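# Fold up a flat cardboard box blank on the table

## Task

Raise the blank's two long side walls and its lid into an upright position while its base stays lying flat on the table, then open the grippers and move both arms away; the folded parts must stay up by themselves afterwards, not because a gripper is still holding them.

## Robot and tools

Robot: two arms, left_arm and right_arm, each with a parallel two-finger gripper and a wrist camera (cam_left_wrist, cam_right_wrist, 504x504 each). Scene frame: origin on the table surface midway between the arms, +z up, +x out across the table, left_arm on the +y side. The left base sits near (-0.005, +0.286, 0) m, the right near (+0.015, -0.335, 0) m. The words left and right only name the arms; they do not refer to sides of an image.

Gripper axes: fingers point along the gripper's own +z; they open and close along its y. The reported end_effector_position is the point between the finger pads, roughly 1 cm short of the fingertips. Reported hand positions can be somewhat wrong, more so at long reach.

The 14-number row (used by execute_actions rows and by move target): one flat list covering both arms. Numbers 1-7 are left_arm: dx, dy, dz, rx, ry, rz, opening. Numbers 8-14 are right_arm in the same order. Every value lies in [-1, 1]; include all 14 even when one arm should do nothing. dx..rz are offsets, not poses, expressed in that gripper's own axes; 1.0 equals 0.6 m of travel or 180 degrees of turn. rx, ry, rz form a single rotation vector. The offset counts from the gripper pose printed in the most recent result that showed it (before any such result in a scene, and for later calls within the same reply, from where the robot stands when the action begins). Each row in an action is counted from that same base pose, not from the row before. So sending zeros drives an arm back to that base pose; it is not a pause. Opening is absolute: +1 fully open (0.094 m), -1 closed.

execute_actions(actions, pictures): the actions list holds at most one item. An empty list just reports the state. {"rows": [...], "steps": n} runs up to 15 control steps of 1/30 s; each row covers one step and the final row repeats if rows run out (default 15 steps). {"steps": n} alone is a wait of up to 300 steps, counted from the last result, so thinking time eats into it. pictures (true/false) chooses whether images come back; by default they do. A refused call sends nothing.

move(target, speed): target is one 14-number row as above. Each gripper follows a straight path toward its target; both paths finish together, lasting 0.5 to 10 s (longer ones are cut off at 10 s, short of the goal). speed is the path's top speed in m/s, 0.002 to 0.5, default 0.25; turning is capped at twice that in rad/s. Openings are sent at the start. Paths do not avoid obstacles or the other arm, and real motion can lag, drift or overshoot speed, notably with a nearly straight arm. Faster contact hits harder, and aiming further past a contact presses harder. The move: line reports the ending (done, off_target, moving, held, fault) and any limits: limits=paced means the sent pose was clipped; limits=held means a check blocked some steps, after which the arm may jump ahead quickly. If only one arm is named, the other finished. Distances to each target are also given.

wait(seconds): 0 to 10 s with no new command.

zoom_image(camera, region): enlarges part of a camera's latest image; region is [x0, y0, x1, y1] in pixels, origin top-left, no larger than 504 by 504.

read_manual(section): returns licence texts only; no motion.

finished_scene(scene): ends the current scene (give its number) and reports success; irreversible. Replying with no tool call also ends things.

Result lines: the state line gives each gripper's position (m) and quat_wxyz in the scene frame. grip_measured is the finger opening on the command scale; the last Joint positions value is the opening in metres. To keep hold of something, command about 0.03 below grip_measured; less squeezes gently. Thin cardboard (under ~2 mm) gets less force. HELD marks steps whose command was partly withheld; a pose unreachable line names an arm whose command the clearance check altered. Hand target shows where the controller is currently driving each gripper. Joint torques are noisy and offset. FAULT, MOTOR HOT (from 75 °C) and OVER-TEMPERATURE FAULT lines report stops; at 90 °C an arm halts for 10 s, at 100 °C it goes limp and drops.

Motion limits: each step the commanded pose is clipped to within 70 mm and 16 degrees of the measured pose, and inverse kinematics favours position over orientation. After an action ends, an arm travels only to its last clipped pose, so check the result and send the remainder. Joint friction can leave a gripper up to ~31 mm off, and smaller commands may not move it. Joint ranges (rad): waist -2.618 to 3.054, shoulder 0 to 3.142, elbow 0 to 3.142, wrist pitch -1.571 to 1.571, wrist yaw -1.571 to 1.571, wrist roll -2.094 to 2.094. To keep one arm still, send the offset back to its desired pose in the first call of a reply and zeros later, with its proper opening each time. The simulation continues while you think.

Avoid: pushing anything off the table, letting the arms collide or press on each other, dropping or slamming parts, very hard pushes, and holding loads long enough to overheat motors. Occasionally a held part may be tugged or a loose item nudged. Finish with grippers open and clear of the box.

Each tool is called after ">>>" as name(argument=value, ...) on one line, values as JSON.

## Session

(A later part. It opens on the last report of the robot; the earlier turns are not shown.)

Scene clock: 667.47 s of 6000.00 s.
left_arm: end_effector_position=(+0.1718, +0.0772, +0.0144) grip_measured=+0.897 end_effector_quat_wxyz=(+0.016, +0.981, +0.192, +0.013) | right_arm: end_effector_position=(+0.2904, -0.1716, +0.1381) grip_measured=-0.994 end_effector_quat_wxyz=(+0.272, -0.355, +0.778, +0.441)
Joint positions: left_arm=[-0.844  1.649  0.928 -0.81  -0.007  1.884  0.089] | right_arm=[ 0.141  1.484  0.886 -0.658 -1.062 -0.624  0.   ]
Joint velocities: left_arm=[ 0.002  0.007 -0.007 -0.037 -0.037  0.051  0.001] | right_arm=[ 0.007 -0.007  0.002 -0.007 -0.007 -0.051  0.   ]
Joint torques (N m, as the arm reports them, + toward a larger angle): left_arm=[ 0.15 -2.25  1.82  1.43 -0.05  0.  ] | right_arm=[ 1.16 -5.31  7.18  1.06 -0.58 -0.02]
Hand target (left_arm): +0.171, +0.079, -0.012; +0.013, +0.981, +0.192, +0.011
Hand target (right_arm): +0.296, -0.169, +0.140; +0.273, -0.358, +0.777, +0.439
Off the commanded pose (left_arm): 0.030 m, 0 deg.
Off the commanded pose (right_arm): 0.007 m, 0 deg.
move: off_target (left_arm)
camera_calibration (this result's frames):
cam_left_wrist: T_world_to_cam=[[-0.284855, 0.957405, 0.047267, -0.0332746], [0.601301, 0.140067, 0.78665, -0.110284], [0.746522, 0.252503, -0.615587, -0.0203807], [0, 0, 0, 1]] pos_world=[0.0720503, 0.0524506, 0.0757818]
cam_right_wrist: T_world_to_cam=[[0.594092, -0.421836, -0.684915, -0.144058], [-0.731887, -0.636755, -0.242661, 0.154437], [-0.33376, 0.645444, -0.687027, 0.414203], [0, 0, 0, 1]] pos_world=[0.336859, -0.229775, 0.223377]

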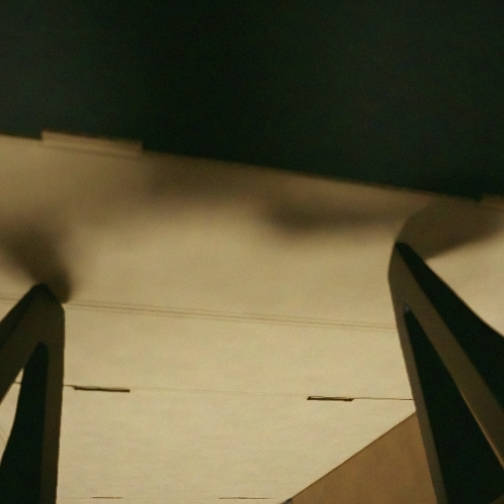

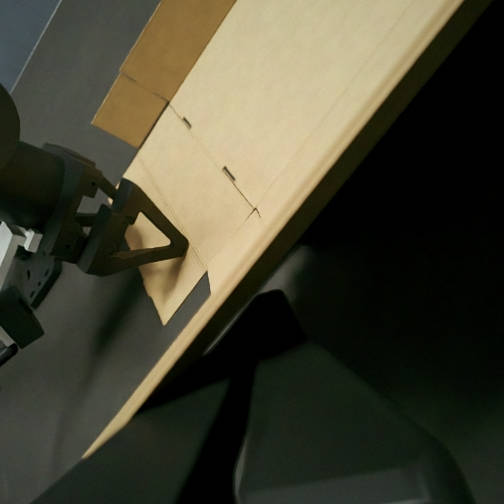

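>>> move(target=[0,0,0.06,0,0,0,0.9, 0,0,0.12,0,0,0.31,-1], speed=0.15)

Scene clock: 674.43 s of 6000.00 s.
left_arm: end_effector_position=(+0.1716, +0.0774, +0.0140) grip_measured=+0.897 end_effector_quat_wxyz=(+0.016, +0.981, +0.192, +0.013) | right_arm: end_effector_position=(+0.3035, -0.1097, +0.1148) grip_measured=-0.994 end_effector_quat_wxyz=(+0.048, +0.044, +0.852, +0.520)
Joint positions: left_arm=[-0.844  1.647  0.924 -0.807 -0.007  1.884  0.089] | right_arm=[ 0.364  1.54   0.776 -0.14  -0.954  0.726  0.   ]
Joint velocities: left_arm=[ 0.002  0.002  0.012  0.037 -0.037  0.037  0.   ] | right_arm=[0.007 0.012 0.002 0.022 0.022 0.051 0.001]
Joint torques (N m, as the arm reports them, + toward a larger angle): left_arm=[ 0.18 -1.55  1.06  1.59 -0.05  0.  ] | right_arm=[ 1.25 -6.19  4.85  1.55 -0.43 -0.03]
Hand target (left_arm): +0.170, +0.080, -0.017; +0.013, +0.981, +0.192, +0.011
Hand target (right_arm): +0.299, -0.108, +0.105; +0.036, +0.051, +0.854, +0.516
Off the commanded pose (left_arm): 0.036 m, 0 deg.
Off the commanded pose (right_arm): 0.011 m, 2 deg.
After step 90, 0.27 s passed at rest.
move: off_target (left_arm, right_arm)
camera_calibration (this result's frames):
cam_left_wrist: T_world_to_cam=[[-0.2849, 0.957459, 0.0458688, -0.0334621], [0.600529, 0.140986, 0.787076, -0.10986], [0.747126, 0.251784, -0.615149, -0.0205973], [0, 0, 0, 1]] pos_world=[0.0718295, 0.0527134, 0.0753326]
cam_right_wrist: T_world_to_cam=[[-0.299865, -0.391227, -0.87007, 0.154294], [-0.871804, -0.257937, 0.416444, 0.206172], [-0.387347, 0.883408, -0.263727, 0.356423], [0, 0, 0, 1]] pos_world=[0.364068, -0.201324, 0.142386]

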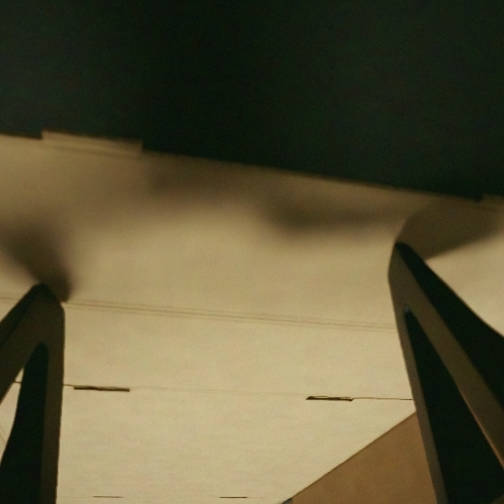

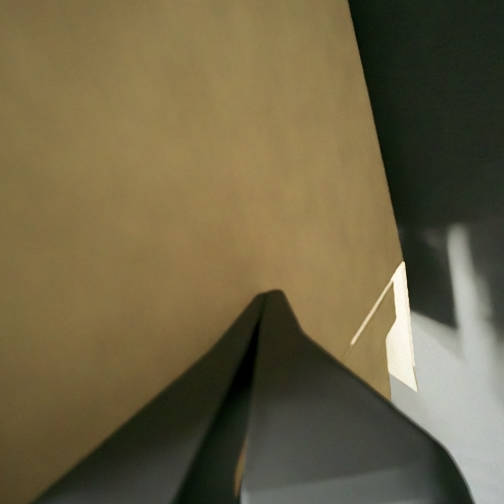

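>>> move(target=[0,0,0.06,0,0,0,0.9, 0,-0.08,0.095,0,0,0,-1], speed=0.05)

Scene clock: 679.60 s of 6000.00 s.
left_arm: end_effector_position=(+0.1716, +0.0774, +0.0141) grip_measured=+0.897 end_effector_quat_wxyz=(+0.017, +0.981, +0.192, +0.014) | right_arm: end_effector_position=(+0.3172, -0.0821, +0.0547) grip_measured=-0.994 end_effector_quat_wxyz=(+0.059, +0.039, +0.849, +0.523)
Joint positions: left_arm=[-0.844  1.645  0.922 -0.805 -0.007  1.884  0.089] | right_arm=[ 0.442  1.78   0.701  0.281 -0.9    0.828  0.   ]
Joint velocities: left_arm=[-0.012 -0.017 -0.012 -0.007 -0.037 -0.037  0.001] | right_arm=[ 0.007  0.002 -0.007  0.051  0.037 -0.022  0.   ]
Joint torques (N m, as the arm reports them, + toward a larger angle): left_arm=[ 0.19 -1.51  0.99  1.6  -0.05  0.  ] | right_arm=[ 1.24 -7.72  3.92  1.73 -0.33  0.01]
Hand target (left_arm): +0.170, +0.080, -0.017; +0.014, +0.981, +0.192, +0.012
Hand target (right_arm): +0.311, -0.081, +0.046; +0.049, +0.044, +0.852, +0.520
Off the commanded pose (left_arm): 0.036 m, 0 deg.
Off the commanded pose (right_arm): 0.011 m, 1 deg.
After step 90, 0.17 s passed at rest.
move: off_target (left_arm, right_arm)
camera_calibration (this result's frames):
cam_left_wrist: T_world_to_cam=[[-0.284955, 0.957525, 0.0441208, -0.0334665], [0.599563, 0.142136, 0.787605, -0.109827], [0.74788, 0.250886, -0.614599, -0.0206198], [0, 0, 0, 1]] pos_world=[0.0717328, 0.0528286, 0.0753038]
cam_right_wrist: T_world_to_cam=[[-0.280211, -0.384225, -0.879689, 0.111704], [-0.882354, -0.257825, 0.393672, 0.254872], [-0.378064, 0.886508, -0.266777, 0.318938], [0, 0, 0, 1]] pos_world=[0.376767, -0.17411, 0.083014]

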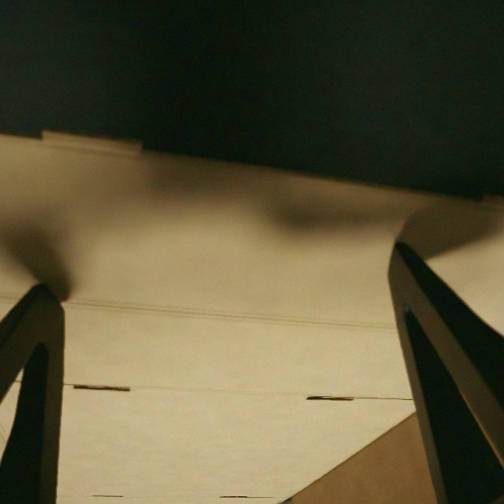

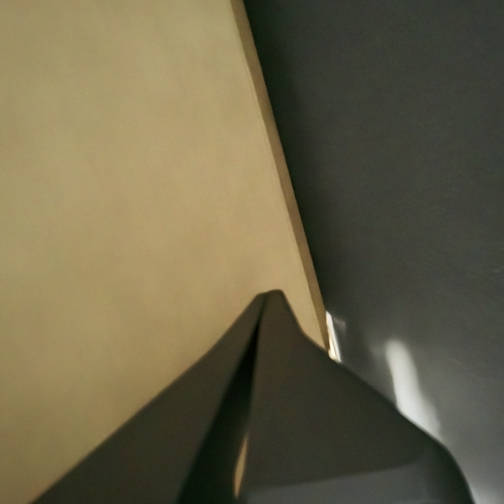

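>>> move(target=[0,0,0.06,0,0,0,0.9, 0.015,-0.05,0.055,0,0,0,-1], speed=0.04)

>>> move(target=[0,0,0.05,0,0,0,0.9, 0.01,0.015,0.05,0,0,0,-1], speed=0.03)

Scene clock: 685.27 s of 6000.00 s.
left_arm: end_effector_position=(+0.1716, +0.0775, +0.0141) grip_measured=+0.897 end_effector_quat_wxyz=(+0.018, +0.981, +0.192, +0.014) | right_arm: end_effector_position=(+0.3196, -0.0661, +0.0196) grip_measured=-0.994 end_effector_quat_wxyz=(+0.067, +0.035, +0.847, +0.526)
Joint positions: left_arm=[-0.844  1.643  0.92  -0.803 -0.007  1.884  0.089] | right_arm=[ 0.49   1.939  0.679  0.52  -0.863  0.879  0.   ]
Joint velocities: left_arm=[-0.002 -0.002  0.012 -0.007 -0.066 -0.022 -0.001] | right_arm=[-0.007  0.022  0.007  0.11   0.007 -0.081 -0.001]
Joint torques (N m, as the arm reports them, + toward a larger angle): left_arm=[ 0.17 -1.49  1.    1.61 -0.06  0.  ] | right_arm=[ 1.25 -8.47  3.08  1.81 -0.32 -0.03]
Hand target (left_arm): +0.170, +0.080, -0.017; +0.015, +0.981, +0.192, +0.012
Hand target (right_arm): +0.313, -0.065, +0.012; +0.059, +0.039, +0.849, +0.523
Off the commanded pose (left_arm): 0.036 m, 0 deg.
Off the commanded pose (right_arm): 0.010 m, 1 deg.
After step 90, 1.27 s passed at rest.
move: off_target (left_arm)
camera_calibration (this result's frames):
cam_left_wrist: T_world_to_cam=[[-0.285009, 0.957588, 0.0423726, -0.033471], [0.598596, 0.143287, 0.788132, -0.109794], [0.748634, 0.249988, -0.614046, -0.0206423], [0, 0, 0, 1]] pos_world=[0.0716361, 0.0529437, 0.0752748]
cam_right_wrist: T_world_to_cam=[[-0.265061, -0.379664, -0.886339, 0.0833295], [-0.889373, -0.258848, 0.376847, 0.277483], [-0.372503, 0.888174, -0.269052, 0.294722], [0, 0, 0, 1]] pos_world=[0.378658, -0.158301, 0.0485853]

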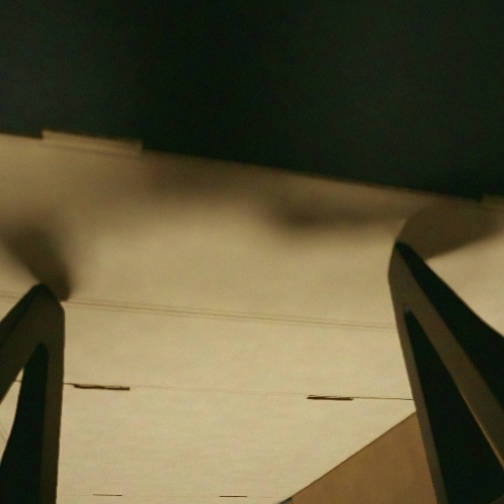

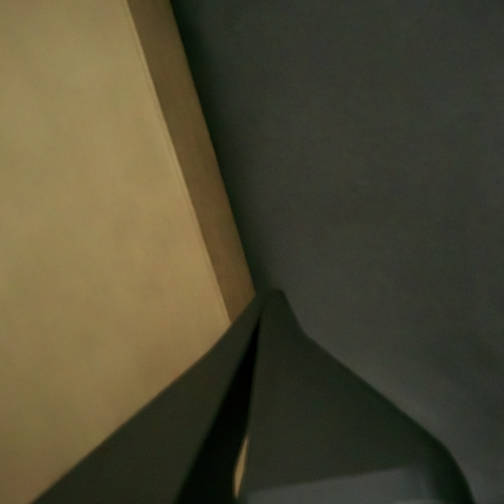

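Scene clock: 686.60 s of 6000.00 s.
left_arm: end_effector_position=(+0.1717, +0.0773, +0.0146) grip_measured=+0.897 end_effector_quat_wxyz=(+0.019, +0.981, +0.192, +0.015) | right_arm: end_effector_position=(+0.3107, -0.0424, +0.0123) grip_measured=-0.994 end_effector_quat_wxyz=(+0.061, +0.039, +0.850, +0.523)
Joint positions: left_arm=[-0.844  1.641  0.92  -0.803 -0.007  1.884  0.089] | right_arm=[ 0.573  1.976  0.679  0.601 -0.801  0.96   0.   ]
Joint velocities: left_arm=[ 0.012  0.017 -0.007 -0.051 -0.022 -0.037  0.001] | right_arm=[-0.022  0.002  0.002  0.007  0.051  0.051 -0.   ]
Joint torques (N m, as the arm reports them, + toward a larger angle): left_arm=[ 0.16 -2.12  1.85  1.45 -0.05  0.  ] | right_arm=[ 1.38 -8.31  6.16  1.83 -0.23 -0.08]
Hand target (left_arm): +0.171, +0.079, -0.012; +0.016, +0.981, +0.192, +0.013
Hand target (right_arm): +0.317, -0.035, +0.014; +0.067, +0.035, +0.847, +0.526
Off the commanded pose (left_arm): 0.030 m, 0 deg.
Off the commanded pose (right_arm): 0.011 m, 1 deg.
move: off_target (left_arm, right_arm)
camera_calibration (this result's frames):
cam_left_wrist: T_world_to_cam=[[-0.285069, 0.95766, 0.0402746, -0.0332893], [0.597436, 0.144669, 0.78876, -0.110151], [0.749537, 0.248913, -0.613381, -0.0204726], [0, 0, 0, 1]] pos_world=[0.0716634, 0.0529112, 0.0756659]
cam_right_wrist: T_world_to_cam=[[-0.277378, -0.385652, -0.879962, 0.0869558], [-0.883913, -0.256495, 0.391035, 0.276683], [-0.37651, 0.886275, -0.269737, 0.269567], [0, 0, 0, 1]] pos_world=[0.370178, -0.134408, 0.0410371]

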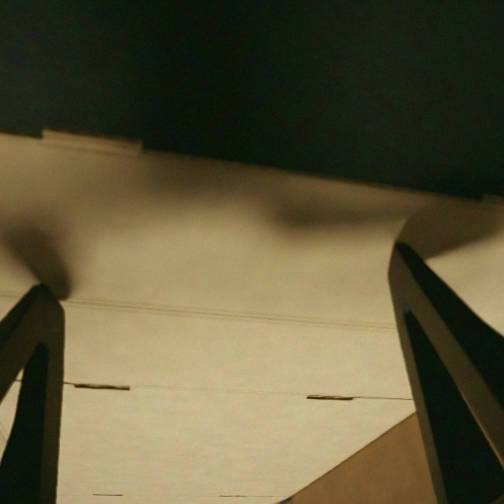

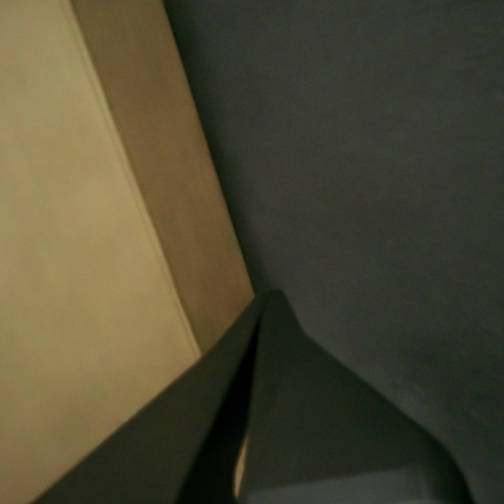

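Tip is under the wall. Go forward and up.

>>> move(target=[0,0,0.07,0,0,0,0.9, 0,0.075,0.05,0,0,0,-1], speed=0.03)

Scene clock: 690.63 s of 6000.00 s.
left_arm: end_effector_position=(+0.1718, +0.0776, +0.0143) grip_measured=+0.897 end_effector_quat_wxyz=(+0.020, +0.981, +0.192, +0.016) | right_arm: end_effector_position=(+0.3081, -0.0093, +0.0154) grip_measured=-0.994 end_effector_quat_wxyz=(+0.046, +0.057, +0.862, +0.502)
Joint positions: left_arm=[-0.844  1.639  0.917 -0.799 -0.008  1.884  0.089] | right_arm=[ 0.677  1.976  0.762  0.516 -0.699  1.05   0.   ]
Joint velocities: left_arm=[-0.027 -0.007 -0.022 -0.022  0.066 -0.037 -0.   ] | right_arm=[ 0.002 -0.017 -0.007 -0.022  0.022  0.037 -0.   ]
Joint torques (N m, as the arm reports them, + toward a larger angle): left_arm=[ 0.2  -0.8   0.21  1.77 -0.04  0.  ] | right_arm=[  1.88 -13.33   6.43   1.9   -0.42  -0.02]
Hand target (left_arm): +0.170, +0.080, -0.021; +0.015, +0.981, +0.192, +0.013
Hand target (right_arm): +0.313, +0.004, +0.040; +0.061, +0.038, +0.849, +0.523
Off the commanded pose (left_arm): 0.042 m, 0 deg.
Off the commanded pose (right_arm): 0.028 m, 4 deg.
move: off_target (left_arm, right_arm)
camera_calibration (this result's frames):
cam_left_wrist: T_world_to_cam=[[-0.285206, 0.957673, 0.0389806, -0.0334549], [0.595768, 0.145274, 0.789909, -0.109698], [0.750811, 0.24851, -0.611984, -0.0210085], [0, 0, 0, 1]] pos_world=[0.0715868, 0.0531961, 0.0750989]
cam_right_wrist: T_world_to_cam=[[-0.32496, -0.419247, -0.847722, 0.115616], [-0.867943, -0.22379, 0.443389, 0.276175], [-0.375601, 0.879858, -0.29116, 0.240019], [0, 0, 0, 1]] pos_world=[0.367426, -0.100906, 0.0454415]

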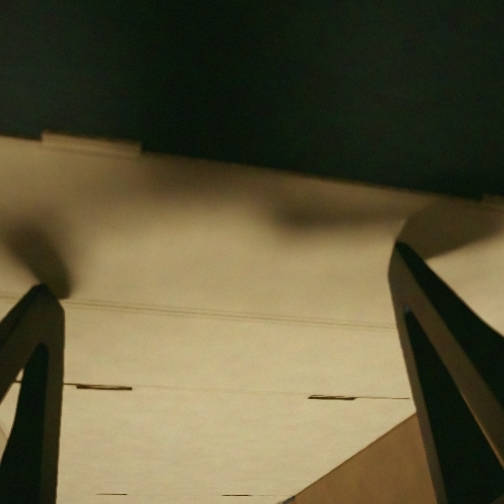

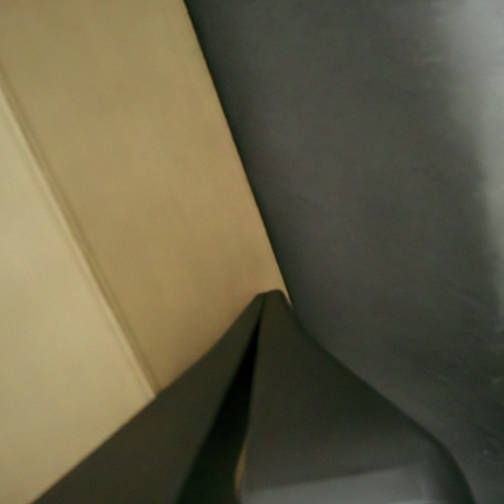

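>>> move(target=[0,0,0.07,0,0,0,0.9, 0,0.075,-0.03,0.08,0,0,-1], speed=0.04)

Scene clock: 697.23 s of 6000.00 s.
left_arm: end_effector_position=(+0.1716, +0.0777, +0.0144) grip_measured=+0.897 end_effector_quat_wxyz=(+0.020, +0.981, +0.192, +0.016) | right_arm: end_effector_position=(+0.3023, -0.0169, +0.0414) grip_measured=-0.994 end_effector_quat_wxyz=(+0.024, +0.082, +0.927, +0.366)
Joint positions: left_arm=[-0.844  1.637  0.915 -0.798 -0.008  1.884  0.089] | right_arm=[ 0.738  1.822  0.991 -0.15  -0.497  0.973  0.   ]
Joint velocities: left_arm=[ 0.007  0.002  0.007  0.007 -0.051 -0.007 -0.   ] | right_arm=[-0.002  0.002 -0.007 -0.007  0.007  0.022  0.   ]
Joint torques (N m, as the arm reports them, + toward a larger angle): left_arm=[ 0.21 -0.74  0.11  1.79 -0.05  0.  ] | right_arm=[  1.49 -12.74   7.6    1.6   -0.44  -0.13]
Hand target (left_arm): +0.170, +0.081, -0.021; +0.016, +0.981, +0.192, +0.014
Hand target (right_arm): +0.306, -0.004, +0.064; +0.041, +0.062, +0.918, +0.389
Off the commanded pose (left_arm): 0.042 m, 0 deg.
Off the commanded pose (right_arm): 0.027 m, 4 deg.
After step 90, 0.20 s passed at rest.
move: off_target (left_arm, right_arm)
camera_calibration (this result's frames):
cam_left_wrist: T_world_to_cam=[[-0.285243, 0.957718, 0.0375816, -0.0336057], [0.594993, 0.146198, 0.790323, -0.109707], [0.751412, 0.247795, -0.611537, -0.0209202], [0, 0, 0, 1]] pos_world=[0.071409, 0.0534077, 0.0751738]
cam_right_wrist: T_world_to_cam=[[-0.402918, -0.634053, -0.660026, 0.14471], [-0.829444, -0.0518762, 0.556176, 0.24454], [-0.386885, 0.771547, -0.50501, 0.262551], [0, 0, 0, 1]] pos_world=[0.362716, -0.0981304, 0.0920958]

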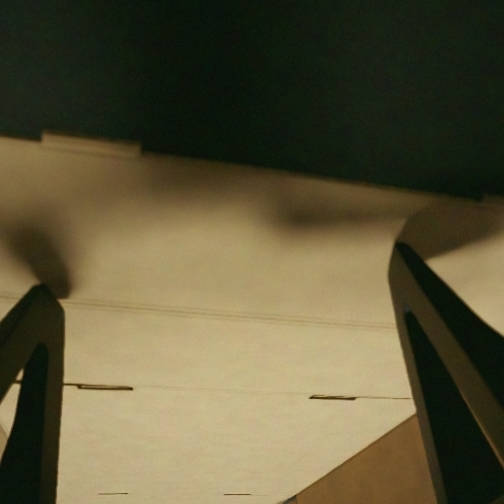

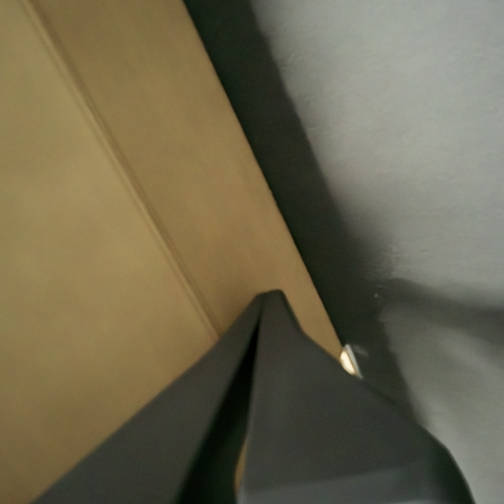

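>>> move(target=[0,0,0.07,0,0,0,0.9, 0,0.085,0.06,0,0,0,-1], speed=0.03)

Scene clock: 703.83 s of 6000.00 s.
left_arm: end_effector_position=(+0.1710, +0.0794, +0.0140) grip_measured=+0.897 end_effector_quat_wxyz=(+0.018, +0.981, +0.192, +0.016) | right_arm: end_effector_position=(+0.3148, +0.0283, +0.0443) grip_measured=-0.995 end_effector_quat_wxyz=(+0.031, +0.094, +0.931, +0.351)
Joint positions: left_arm=[-0.844  1.635  0.911 -0.8   -0.012  1.884  0.089] | right_arm=[ 0.83   1.935  1.172 -0.198 -0.408  1.066  0.   ]
Joint velocities: left_arm=[-0.007  0.017 -0.017  0.037 -0.022  0.022 -0.   ] | right_arm=[-0.012 -0.002  0.007 -0.081 -0.022 -0.022 -0.001]
Joint torques (N m, as the arm reports them, + toward a larger angle): left_arm=[ 0.21 -0.69  0.29  1.81 -0.02  0.02] | right_arm=[  2.01 -10.62   7.75   1.57  -0.5    0.03]
Hand target (left_arm): +0.170, +0.081, -0.021; +0.017, +0.981, +0.192, +0.014
Hand target (right_arm): +0.311, +0.044, +0.050; +0.025, +0.081, +0.927, +0.366
Off the commanded pose (left_arm): 0.042 m, 0 deg.
Off the commanded pose (right_arm): 0.017 m, 2 deg.
After step 90, 1.23 s passed at rest.
move: off_target (left_arm, right_arm)
camera_calibration (this result's frames):
cam_left_wrist: T_world_to_cam=[[-0.285765, 0.957344, 0.0427802, -0.0353508], [0.594981, 0.142251, 0.791051, -0.108985], [0.751223, 0.251508, -0.610252, -0.0213474], [0, 0, 0, 1]] pos_world=[0.0707784, 0.0547151, 0.0746975]
cam_right_wrist: T_world_to_cam=[[-0.419532, -0.644037, -0.639695, 0.184955], [-0.831029, -0.0110286, 0.556119, 0.254926], [-0.365216, 0.764915, -0.530586, 0.228461], [0, 0, 0, 1]] pos_world=[0.372883, -0.0528237, 0.0977641]

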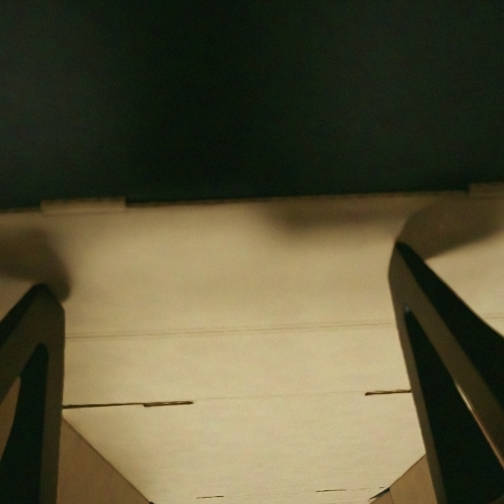

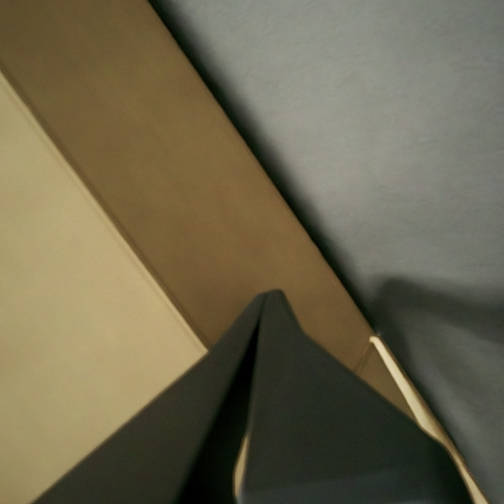

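>>> move(target=[0,0,0.03,0,0,0,0.9, 0,-0.01,-0.01,0,0,0,-1], speed=0.03)

>>> move(target=[-0.08,0,-0.08,0,0,0,0.9, 0,0,0,0,0,0,-1], speed=0.06)

Scene clock: 713.30 s of 6000.00 s.
left_arm: end_effector_position=(+0.1699, +0.0807, +0.0149) grip_measured=+0.897 end_effector_quat_wxyz=(+0.015, +0.981, +0.192, +0.015) | right_arm: end_effector_position=(+0.3160, +0.0224, +0.0399) grip_measured=-0.995 end_effector_quat_wxyz=(+0.032, +0.098, +0.933, +0.344)
Joint positions: left_arm=[-0.844  1.633  0.913 -0.811 -0.012  1.884  0.089] | right_arm=[ 0.821  1.935  1.161 -0.2   -0.402  1.06   0.   ]
Joint velocities: left_arm=[-0.012 -0.007 -0.007  0.007  0.022  0.022 -0.   ] | right_arm=[ 0.012  0.002  0.007 -0.007  0.066  0.007 -0.   ]
Joint torques (N m, as the arm reports them, + toward a larger angle): left_arm=[ 0.15 -3.48  3.73  1.14 -0.05  0.  ] | right_arm=[  0.   -13.9    4.89   1.47  -0.39  -0.11]
Hand target (left_arm): +0.171, +0.080, -0.002; +0.017, +0.981, +0.192, +0.016
Hand target (right_arm): +0.313, +0.020, +0.045; +0.031, +0.094, +0.931, +0.351
Off the commanded pose (left_arm): 0.019 m, 0 deg.
Off the commanded pose (right_arm): 0.006 m, 1 deg.
After step 90, 5.53 s passed at rest.
move: off_target (left_arm)
camera_calibration (this result's frames):
cam_left_wrist: T_world_to_cam=[[-0.285574, 0.957117, 0.0487252, -0.0370931], [0.598276, 0.138327, 0.78926, -0.109372], [0.748674, 0.254543, -0.612123, -0.0201217], [0, 0, 0, 1]] pos_world=[0.0699063, 0.0557534, 0.0758132]
cam_right_wrist: T_world_to_cam=[[-0.426231, -0.649067, -0.63011, 0.180648], [-0.829847, 0.00326184, 0.557981, 0.257642], [-0.360112, 0.760724, -0.540017, 0.229946], [0, 0, 0, 1]] pos_world=[0.373608, -0.0585126, 0.0942437]

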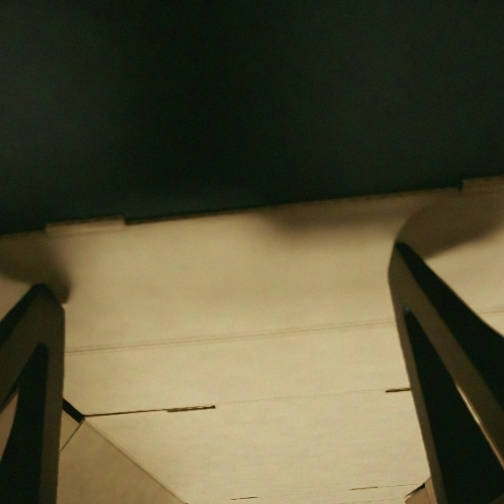

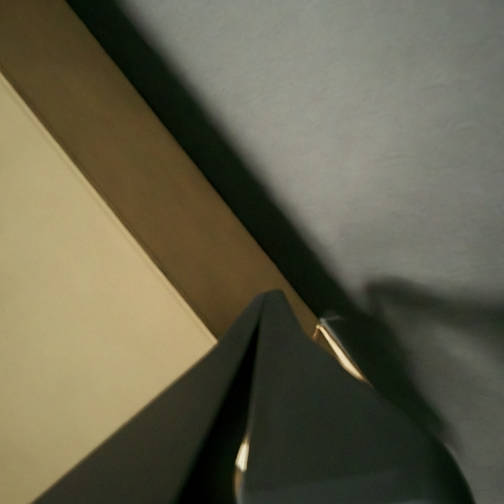

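Scene clock: 714.90 s of 6000.00 s.
left_arm: end_effector_position=(+0.1221, +0.0698, +0.0509) grip_measured=+0.897 end_effector_quat_wxyz=(+0.002, +0.981, +0.192, +0.009) | right_arm: end_effector_position=(+0.3162, +0.0223, +0.0398) grip_measured=-0.995 end_effector_quat_wxyz=(+0.033, +0.098, +0.933, +0.344)
Joint positions: left_arm=[-1.02   1.532  0.967 -0.996 -0.015  1.706  0.089] | right_arm=[ 0.821  1.935  1.161 -0.2   -0.4    1.06   0.   ]
Joint velocities: left_arm=[-0.002  0.002 -0.012  0.051 -0.037 -0.037  0.001] | right_arm=[ 0.012  0.002 -0.007 -0.051 -0.066  0.007 -0.   ]
Joint torques (N m, as the arm reports them, + toward a larger angle): left_arm=[-0.53 -6.76  9.71  0.17 -0.06  0.  ] | right_arm=[  0.41 -11.79   5.97   1.48  -0.24  -0.12]
Hand target (left_arm): +0.123, +0.064, +0.061; +0.015, +0.981, +0.192, +0.013
Hand target (right_arm): +0.316, +0.022, +0.040; +0.032, +0.098, +0.933, +0.344
Off the commanded pose (left_arm): 0.012 m, 2 deg.
Off the commanded pose (right_arm): 0.000 m, 0 deg.
move: off_target (left_arm)
camera_calibration (this result's frames):
cam_left_wrist: T_world_to_cam=[[-0.285276, 0.955481, 0.0753233, -0.0433011], [0.611588, 0.120963, 0.781875, -0.107786], [0.737955, 0.269117, -0.618868, 0.041093], [0, 0, 0, 1]] pos_world=[0.0232431, 0.0433527, 0.112968]
cam_right_wrist: T_world_to_cam=[[-0.42626, -0.649296, -0.629855, 0.180594], [-0.830311, 0.00450037, 0.557282, 0.258005], [-0.359006, 0.760523, -0.541036, 0.229777], [0, 0, 0, 1]] pos_world=[0.373696, -0.058653, 0.0942836]

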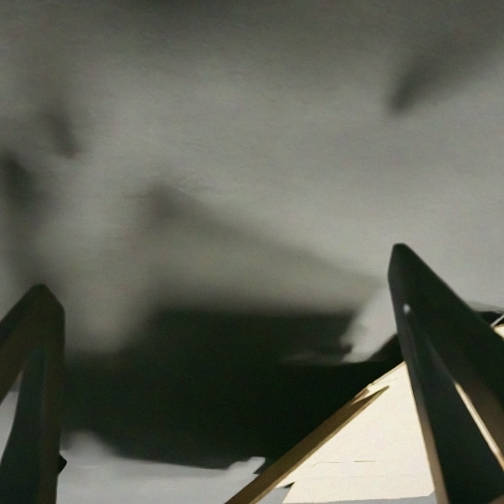

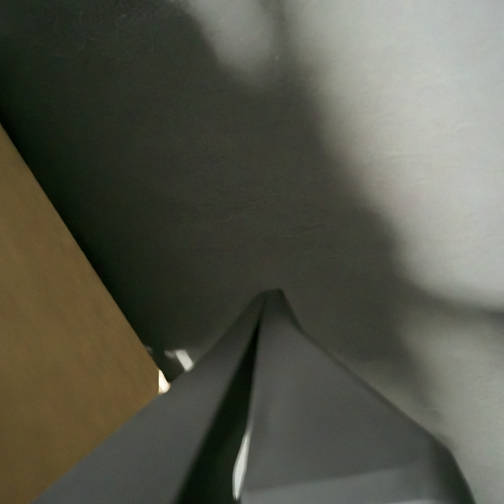

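>>> move(target=[0.0,-0.12,-0.25,0,0,0,0.9, 0,0,0,0,0,0,-1], speed=0.15)

Scene clock: 719.87 s of 6000.00 s.
left_arm: end_effector_position=(+0.0919, +0.1340, +0.1928) grip_measured=+0.897 end_effector_quat_wxyz=(+0.044, +0.980, +0.190, +0.025) | right_arm: end_effector_position=(+0.3162, +0.0223, +0.0398) grip_measured=-0.995 end_effector_quat_wxyz=(+0.033, +0.098, +0.933, +0.344)
Joint positions: left_arm=[-0.988  1.17   1.256 -1.556 -0.015  1.743  0.089] | right_arm=[ 0.821  1.935  1.161 -0.2   -0.4    1.06   0.   ]
Joint velocities: left_arm=[-0.012 -0.002 -0.007  0.037  0.037 -0.007  0.001] | right_arm=[ 0.007  0.017  0.007 -0.066 -0.022  0.066  0.001]
Joint torques (N m, as the arm reports them, + toward a larger angle): left_arm=[ 0.76 -3.27  9.27  0.44 -0.04  0.07] | right_arm=[  0.44 -11.94   5.94   1.43  -0.24  -0.1 ]
Hand target (left_arm): +0.092, +0.136, +0.200; +0.052, +0.980, +0.191, +0.028
Hand target (right_arm): +0.316, +0.022, +0.040; +0.033, +0.098, +0.933, +0.344
Off the commanded pose (left_arm): 0.008 m, 5 deg.
Off the commanded pose (right_arm): 0.000 m, 0 deg.
joint sent to its limit (left arm) — the command would take joint 4 (wrist pitch) past its lower limit, so that joint was sent only as far as its limit.
After step 90, 0.40 s passed at rest.
move: off_target (left_arm)
camera_calibration (this result's frames):
cam_left_wrist: T_world_to_cam=[[-0.282804, 0.959099, -0.0122877, -0.10772], [0.573979, 0.179482, 0.798958, -0.215653], [0.768486, 0.218896, -0.601261, 0.13445], [0, 0, 0, 1]] pos_world=[-0.0100068, 0.112589, 0.251814]
cam_right_wrist: T_world_to_cam=[[-0.42626, -0.649296, -0.629855, 0.180594], [-0.830311, 0.00450037, 0.557282, 0.258005], [-0.359006, 0.760523, -0.541036, 0.229777], [0, 0, 0, 1]] pos_world=[0.373696, -0.058653, 0.0942836]

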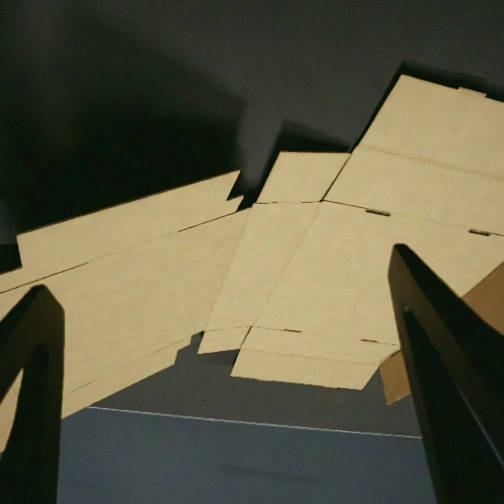

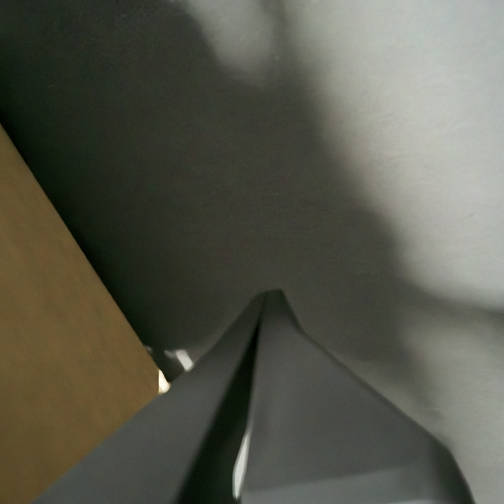

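>>> move(target=[0.593,-0.413,0.063,0.087,-0.303,-0.836,-1, 0,0,0,0,0,0,-1], speed=0.3)

Scene clock: 742.70 s of 6000.00 s.
left_arm: end_effector_position=(+0.3376, +0.4857, +0.1526) grip_measured=-0.993 end_effector_quat_wxyz=(+0.156, -0.040, +0.955, -0.251) | right_arm: end_effector_position=(+0.3162, +0.0223, +0.0398) grip_measured=-0.995 end_effector_quat_wxyz=(+0.033, +0.098, +0.933, +0.344)
Joint positions: left_arm=[ 0.799  2.129  2.011 -1.569  0.59   0.721  0.   ] | right_arm=[ 0.821  1.935  1.161 -0.2   -0.4    1.06   0.   ]
Joint velocities: left_arm=[-0.002 -0.007 -0.007 -0.051  0.051 -0.037 -0.001] | right_arm=[ 0.002 -0.007 -0.002  0.051 -0.022 -0.051 -0.   ]
Joint torques (N m, as the arm reports them, + toward a larger angle): left_arm=[ 0.71 -8.63  9.31  0.16  0.24 -0.03] | right_arm=[  0.54 -11.93   5.95   1.46  -0.25  -0.1 ]
Hand target (left_arm): +0.339, +0.491, +0.149; +0.156, -0.052, +0.952, -0.257
Hand target (right_arm): +0.316, +0.022, +0.040; +0.033, +0.098, +0.933, +0.344
Off the commanded pose (left_arm): 0.014 m, 24 deg; orientation clipped at the last step of the last action.
Off the commanded pose (right_arm): 0.000 m, 0 deg.
joint sent to its limit (left arm) — the command would take joint 4 (wrist pitch) past its lower limit, so that joint was sent only as far as its limit.
After step 90, 14.20 s passed at rest.
move: off_target (left_arm); limits=paced
camera_calibration (this result's frames):
cam_left_wrist: T_world_to_cam=[[-0.118799, -0.841333, 0.5273, 0.360683], [-0.83725, 0.370362, 0.402299, 0.05656], [-0.533759, -0.393689, -0.748405, 0.604165], [0, 0, 0, 1]] pos_world=[0.412682, 0.52036, 0.239217]
cam_right_wrist: T_world_to_cam=[[-0.42626, -0.649296, -0.629855, 0.180594], [-0.830311, 0.00450037, 0.557282, 0.258005], [-0.359006, 0.760523, -0.541036, 0.229777], [0, 0, 0, 1]] pos_world=[0.373696, -0.058653, 0.0942836]

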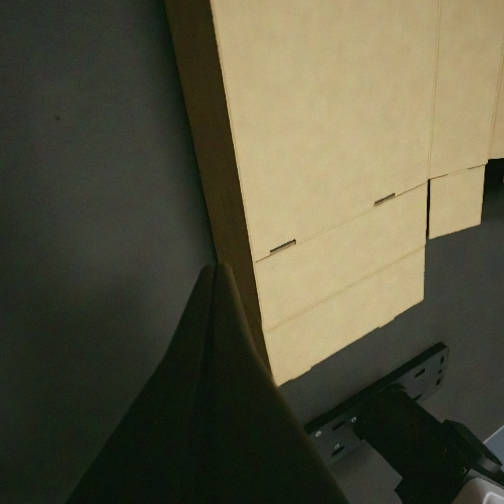

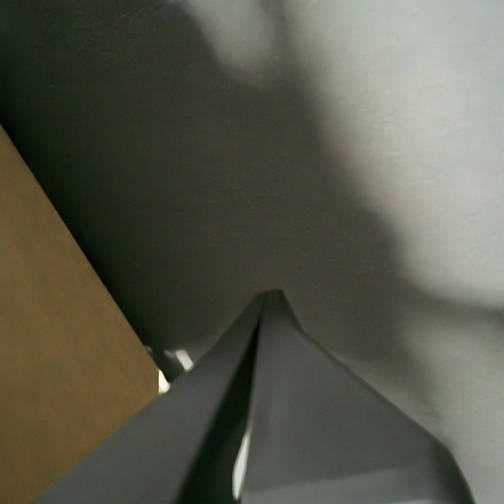

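>>> move(target=[0.065,0.097,0.193,0,0.103,0,-1, 0,0,0,0,0,0,-1], speed=0.12)

Scene clock: 750.93 s of 6000.00 s.
left_arm: end_effector_position=(+0.3378, +0.4789, +0.0267) grip_measured=-0.993 end_effector_quat_wxyz=(+0.007, -0.007, +0.967, -0.253) | right_arm: end_effector_position=(+0.3162, +0.0223, +0.0398) grip_measured=-0.995 end_effector_quat_wxyz=(+0.033, +0.098, +0.933, +0.344)
Joint positions: left_arm=[ 0.712  2.397  1.975 -1.475  0.402  0.735  0.   ] | right_arm=[ 0.821  1.935  1.161 -0.2   -0.4    1.06   0.   ]
Joint velocities: left_arm=[-0.007  0.007 -0.017  0.022 -0.051 -0.037  0.001] | right_arm=[-0.012 -0.007 -0.002  0.022  0.007 -0.066 -0.   ]
Joint torques (N m, as the arm reports them, + toward a larger angle): left_arm=[ -0.45 -10.5    6.51  -0.14   0.05   0.11] | right_arm=[  0.48 -11.87   5.97   1.46  -0.21  -0.14]
Hand target (left_arm): +0.338, +0.477, +0.017; +0.000, -0.000, +0.968, -0.252
Hand target (right_arm): +0.316, +0.022, +0.040; +0.033, +0.098, +0.933, +0.344
Off the commanded pose (left_arm): 0.010 m, 1 deg.
Off the commanded pose (right_arm): 0.000 m, 0 deg.
After step 90, 3.47 s passed at rest.
move: done
camera_calibration (this result's frames):
cam_left_wrist: T_world_to_cam=[[-0.0884931, -0.826902, 0.555339, 0.40348], [-0.639855, 0.474474, 0.604533, -0.0121338], [-0.763384, -0.301839, -0.571085, 0.536184], [0, 0, 0, 1]] pos_world=[0.437256, 0.501237, 0.0894732]
cam_right_wrist: T_world_to_cam=[[-0.42626, -0.649296, -0.629855, 0.180594], [-0.830311, 0.00450037, 0.557282, 0.258005], [-0.359006, 0.760523, -0.541036, 0.229777], [0, 0, 0, 1]] pos_world=[0.373696, -0.058653, 0.0942836]

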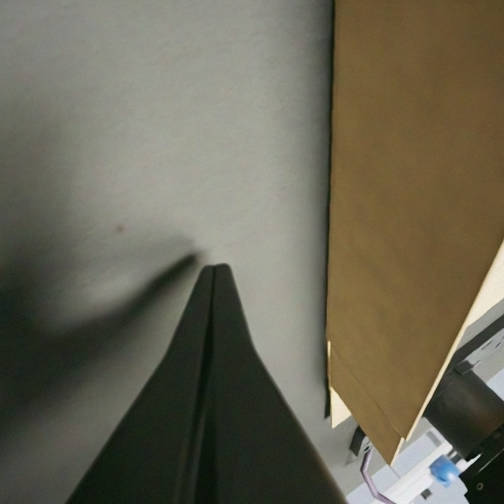

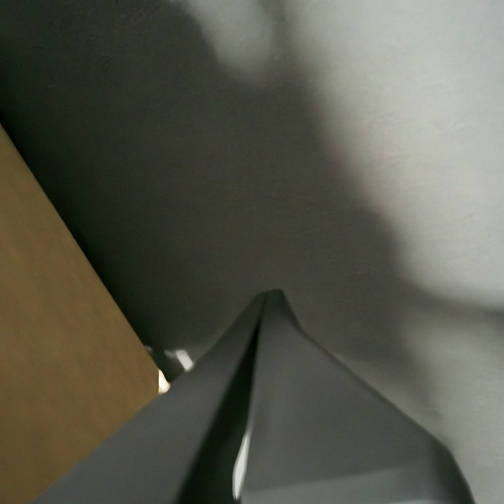

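>>> move(target=[0,-0.177,0.128,0,0,0,-1, 0,-0.03,0.03,-0.1,0,0,-1], speed=0.05)

Scene clock: 757.23 s of 6000.00 s.
left_arm: end_effector_position=(+0.3417, +0.3572, +0.0153) grip_measured=-0.993 end_effector_quat_wxyz=(+0.009, -0.009, +0.968, -0.251) | right_arm: end_effector_position=(+0.3195, +0.0263, +0.0241) grip_measured=-0.995 end_effector_quat_wxyz=(+0.055, +0.083, +0.866, +0.490)
Joint positions: left_arm=[ 0.452  2.127  1.481 -1.126  0.469  0.452  0.   ] | right_arm=[ 0.763  2.005  0.879  0.465 -0.583  1.151  0.   ]
Joint velocities: left_arm=[ 0.002  0.002 -0.002 -0.007 -0.037 -0.051 -0.   ] | right_arm=[ 0.002  0.002 -0.002  0.022 -0.066  0.095 -0.   ]
Joint torques (N m, as the arm reports them, + toward a larger angle): left_arm=[ -0.96 -10.6    3.97   0.2    0.18  -0.04] | right_arm=[-0.05 -9.92  3.85  1.9  -0.35 -0.07]
Hand target (left_arm): +0.339, +0.349, +0.012; +0.007, -0.007, +0.967, -0.255
Hand target (right_arm): +0.316, +0.021, +0.014; +0.045, +0.092, +0.868, +0.486
Off the commanded pose (left_arm): 0.009 m, 0 deg.
Off the commanded pose (right_arm): 0.012 m, 1 deg.
move: off_target (right_arm)
camera_calibration (this result's frames):
cam_left_wrist: T_world_to_cam=[[-0.0856106, -0.829983, 0.55118, 0.309709], [-0.643817, 0.468282, 0.605154, 0.0586201], [-0.760375, -0.303052, -0.574447, 0.495392], [0, 0, 0, 1]] pos_world=[0.440939, 0.379732, 0.0783973]
cam_right_wrist: T_world_to_cam=[[-0.358766, -0.419271, -0.833966, 0.151972], [-0.872923, -0.165732, 0.458845, 0.2899], [-0.330595, 0.892606, -0.306532, 0.201221], [0, 0, 0, 1]] pos_world=[0.374105, -0.0678477, 0.0554011]

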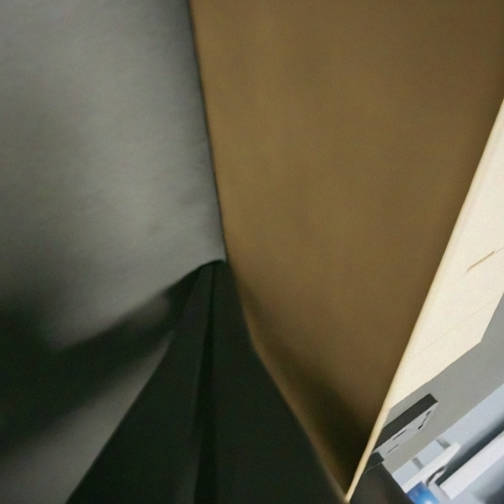

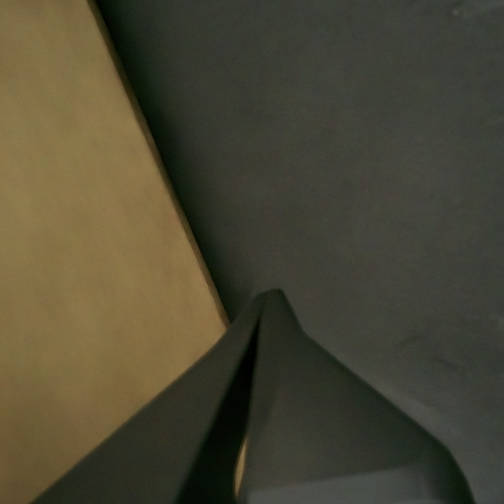

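>>> move(target=[0,-0.12,0.07,0,0,0,-1, 0,-0.025,0.012,0,0,0,-1], speed=0.04)

Scene clock: 761.50 s of 6000.00 s.
left_arm: end_effector_position=(+0.3476, +0.2804, +0.0155) grip_measured=-0.993 end_effector_quat_wxyz=(+0.011, -0.009, +0.969, -0.247) | right_arm: end_effector_position=(+0.3218, +0.0281, +0.0154) grip_measured=-0.995 end_effector_quat_wxyz=(+0.058, +0.081, +0.864, +0.494)
Joint positions: left_arm=[ 0.245  2.028  1.336 -0.967  0.493  0.219  0.   ] | right_arm=[ 0.763  2.044  0.879  0.515 -0.583  1.151  0.   ]
Joint velocities: left_arm=[-0.002 -0.007  0.002 -0.022 -0.007 -0.007 -0.   ] | right_arm=[-0.007  0.007 -0.002  0.022 -0.095 -0.081 -0.   ]
Joint torques (N m, as the arm reports them, + toward a larger angle): left_arm=[ -0.57 -10.19   4.35   0.49   0.27  -0.02] | right_arm=[  0.22 -10.29   4.02   2.    -0.3   -0.16]
Hand target (left_arm): +0.343, +0.274, +0.014; +0.009, -0.009, +0.968, -0.252
Hand target (right_arm): +0.320, +0.025, +0.007; +0.055, +0.083, +0.866, +0.490
Off the commanded pose (left_arm): 0.008 m, 0 deg.
Off the commanded pose (right_arm): 0.009 m, 1 deg.
move: done
camera_calibration (this result's frames):
cam_left_wrist: T_world_to_cam=[[-0.0866624, -0.833773, 0.545264, 0.247852], [-0.645586, 0.463853, 0.606678, 0.10014], [-0.758754, -0.299439, -0.578471, 0.475187], [0, 0, 0, 1]] pos_world=[0.446678, 0.302492, 0.0789836]
cam_right_wrist: T_world_to_cam=[[-0.352194, -0.413235, -0.839759, 0.144181], [-0.876528, -0.16892, 0.450739, 0.297539], [-0.328113, 0.89482, -0.302719, 0.196738], [0, 0, 0, 1]] pos_world=[0.376133, -0.066204, 0.0465218]

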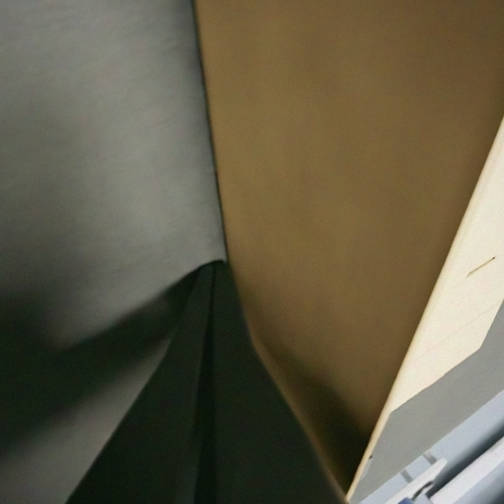

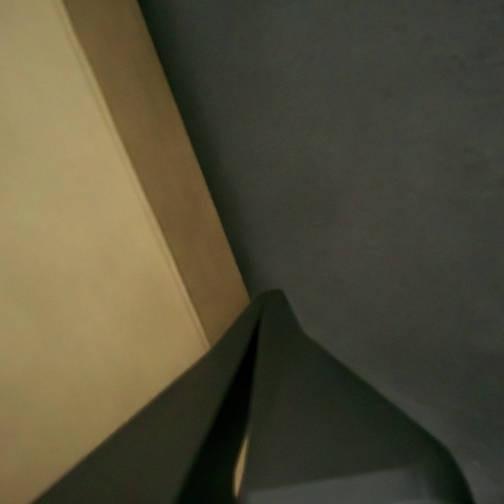

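>>> move(target=[0.02,-0.07,0.04,0.1,0,0,-1, -0.02,0.075,-0.045,0.06,0,0,-1], speed=0.03)

Scene clock: 769.30 s of 6000.00 s.
left_arm: end_effector_position=(+0.3462, +0.2399, +0.0258) grip_measured=-0.993 end_effector_quat_wxyz=(+0.030, -0.004, +0.924, -0.382) | right_arm: end_effector_position=(+0.3280, +0.0154, +0.0501) grip_measured=-0.995 end_effector_quat_wxyz=(+0.037, +0.100, +0.912, +0.396)
Joint positions: left_arm=[ 0.245  2.05   1.281 -0.935  0.778  0.262  0.   ] | right_arm=[ 0.763  1.911  1.095 -0.071 -0.489  1.065  0.   ]
Joint velocities: left_arm=[-0.007 -0.017  0.007 -0.081 -0.007  0.007 -0.   ] | right_arm=[-0.007 -0.012 -0.002 -0.022 -0.007 -0.007 -0.   ]
Joint torques (N m, as the arm reports them, + toward a larger angle): left_arm=[-0.5  -7.34  4.16  0.24  0.43  0.07] | right_arm=[  1.43 -13.68   7.61   1.56  -0.2   -0.14]
Hand target (left_arm): +0.336, +0.232, +0.015; +0.010, -0.008, +0.918, -0.396
Hand target (right_arm): +0.331, +0.025, +0.069; +0.051, +0.086, +0.907, +0.410
Off the commanded pose (left_arm): 0.017 m, 3 deg.
Off the commanded pose (right_arm): 0.021 m, 3 deg.
move: off_target (left_arm, right_arm)
camera_calibration (this result's frames):
cam_left_wrist: T_world_to_cam=[[-0.116723, -0.648261, 0.752419, 0.168942], [-0.666569, 0.612752, 0.424523, 0.0879472], [-0.736248, -0.451988, -0.503633, 0.494842], [0, 0, 0, 1]] pos_world=[0.442669, 0.279291, 0.0847674]
cam_right_wrist: T_world_to_cam=[[-0.419654, -0.571898, -0.704857, 0.18804], [-0.840057, -0.0494144, 0.540243, 0.26698], [-0.343794, 0.818835, -0.45969, 0.234901], [0, 0, 0, 1]] pos_world=[0.383947, -0.0716128, 0.0962891]

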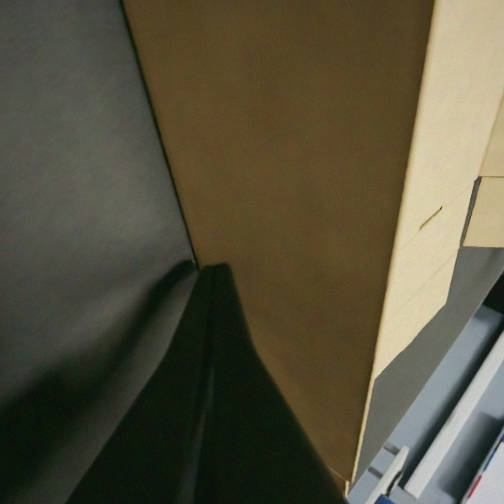

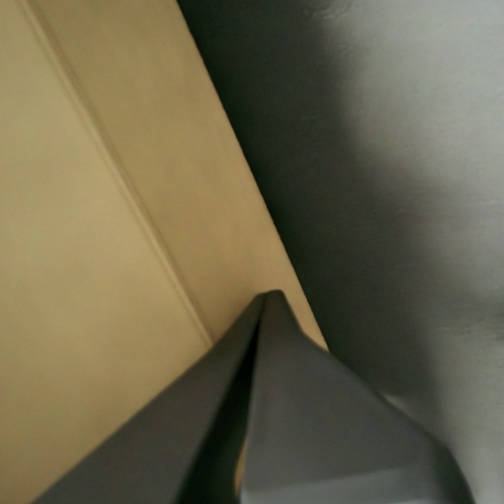

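>>> move(target=[0.01,-0.035,0.083,0,0,0,-1, -0.015,0.035,0.05,0,0,0,-1], speed=0.025)

Scene clock: 774.07 s of 6000.00 s.
left_arm: end_effector_position=(+0.3531, +0.1928, +0.0152) grip_measured=-0.994 end_effector_quat_wxyz=(+0.044, -0.000, +0.920, -0.389) | right_arm: end_effector_position=(+0.3400, +0.0406, +0.0417) grip_measured=-0.995 end_effector_quat_wxyz=(+0.032, +0.103, +0.915, +0.389)
Joint positions: left_arm=[ 0.115  2.024  1.184 -0.703  0.805  0.074  0.   ] | right_arm=[ 0.795  2.013  1.217 -0.095 -0.467  1.092  0.   ]
Joint velocities: left_arm=[-0.002 -0.022 -0.022 -0.037  0.051  0.007 -0.   ] | right_arm=[ 0.002  0.002  0.002 -0.007  0.066 -0.022  0.   ]
Joint torques (N m, as the arm reports them, + toward a larger angle): left_arm=[-0.74 -8.94  3.67  0.61  0.09 -0.03] | right_arm=[  1.13 -11.54   7.6    1.7   -0.19  -0.04]
Hand target (left_arm): +0.342, +0.190, +0.005; +0.029, -0.004, +0.923, -0.383
Hand target (right_arm): +0.344, +0.049, +0.045; +0.037, +0.100, +0.912, +0.396
Off the commanded pose (left_arm): 0.015 m, 2 deg.
Off the commanded pose (right_arm): 0.010 m, 1 deg.
move: off_target (left_arm)
camera_calibration (this result's frames):
cam_left_wrist: T_world_to_cam=[[-0.136456, -0.636751, 0.758899, 0.151814], [-0.680454, 0.617, 0.39534, 0.130426], [-0.719974, -0.462449, -0.517473, 0.469737], [0, 0, 0, 1]] pos_world=[0.447663, 0.233424, 0.0763016]
cam_right_wrist: T_world_to_cam=[[-0.429042, -0.580354, -0.692179, 0.204601], [-0.832895, -0.0423909, 0.551805, 0.279557], [-0.349585, 0.81326, -0.465187, 0.216936], [0, 0, 0, 1]] pos_world=[0.396461, -0.045833, 0.0882753]

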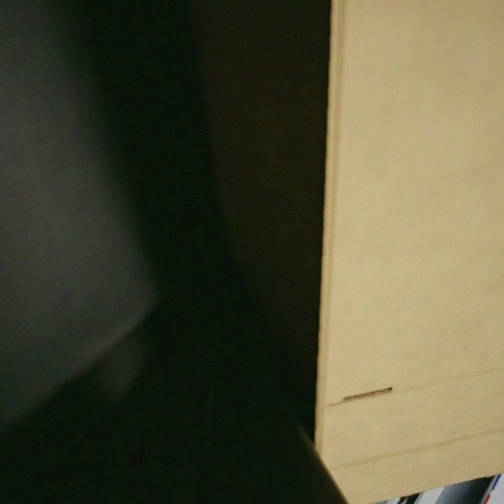

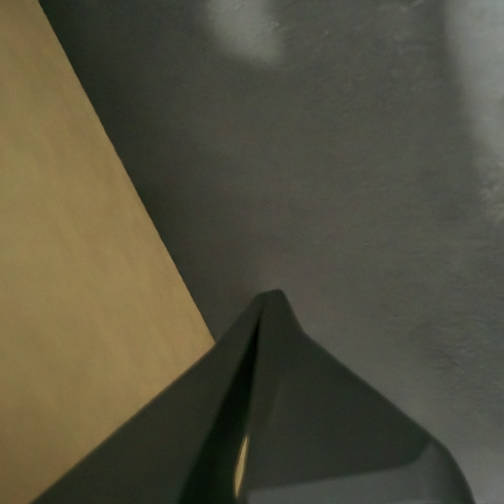

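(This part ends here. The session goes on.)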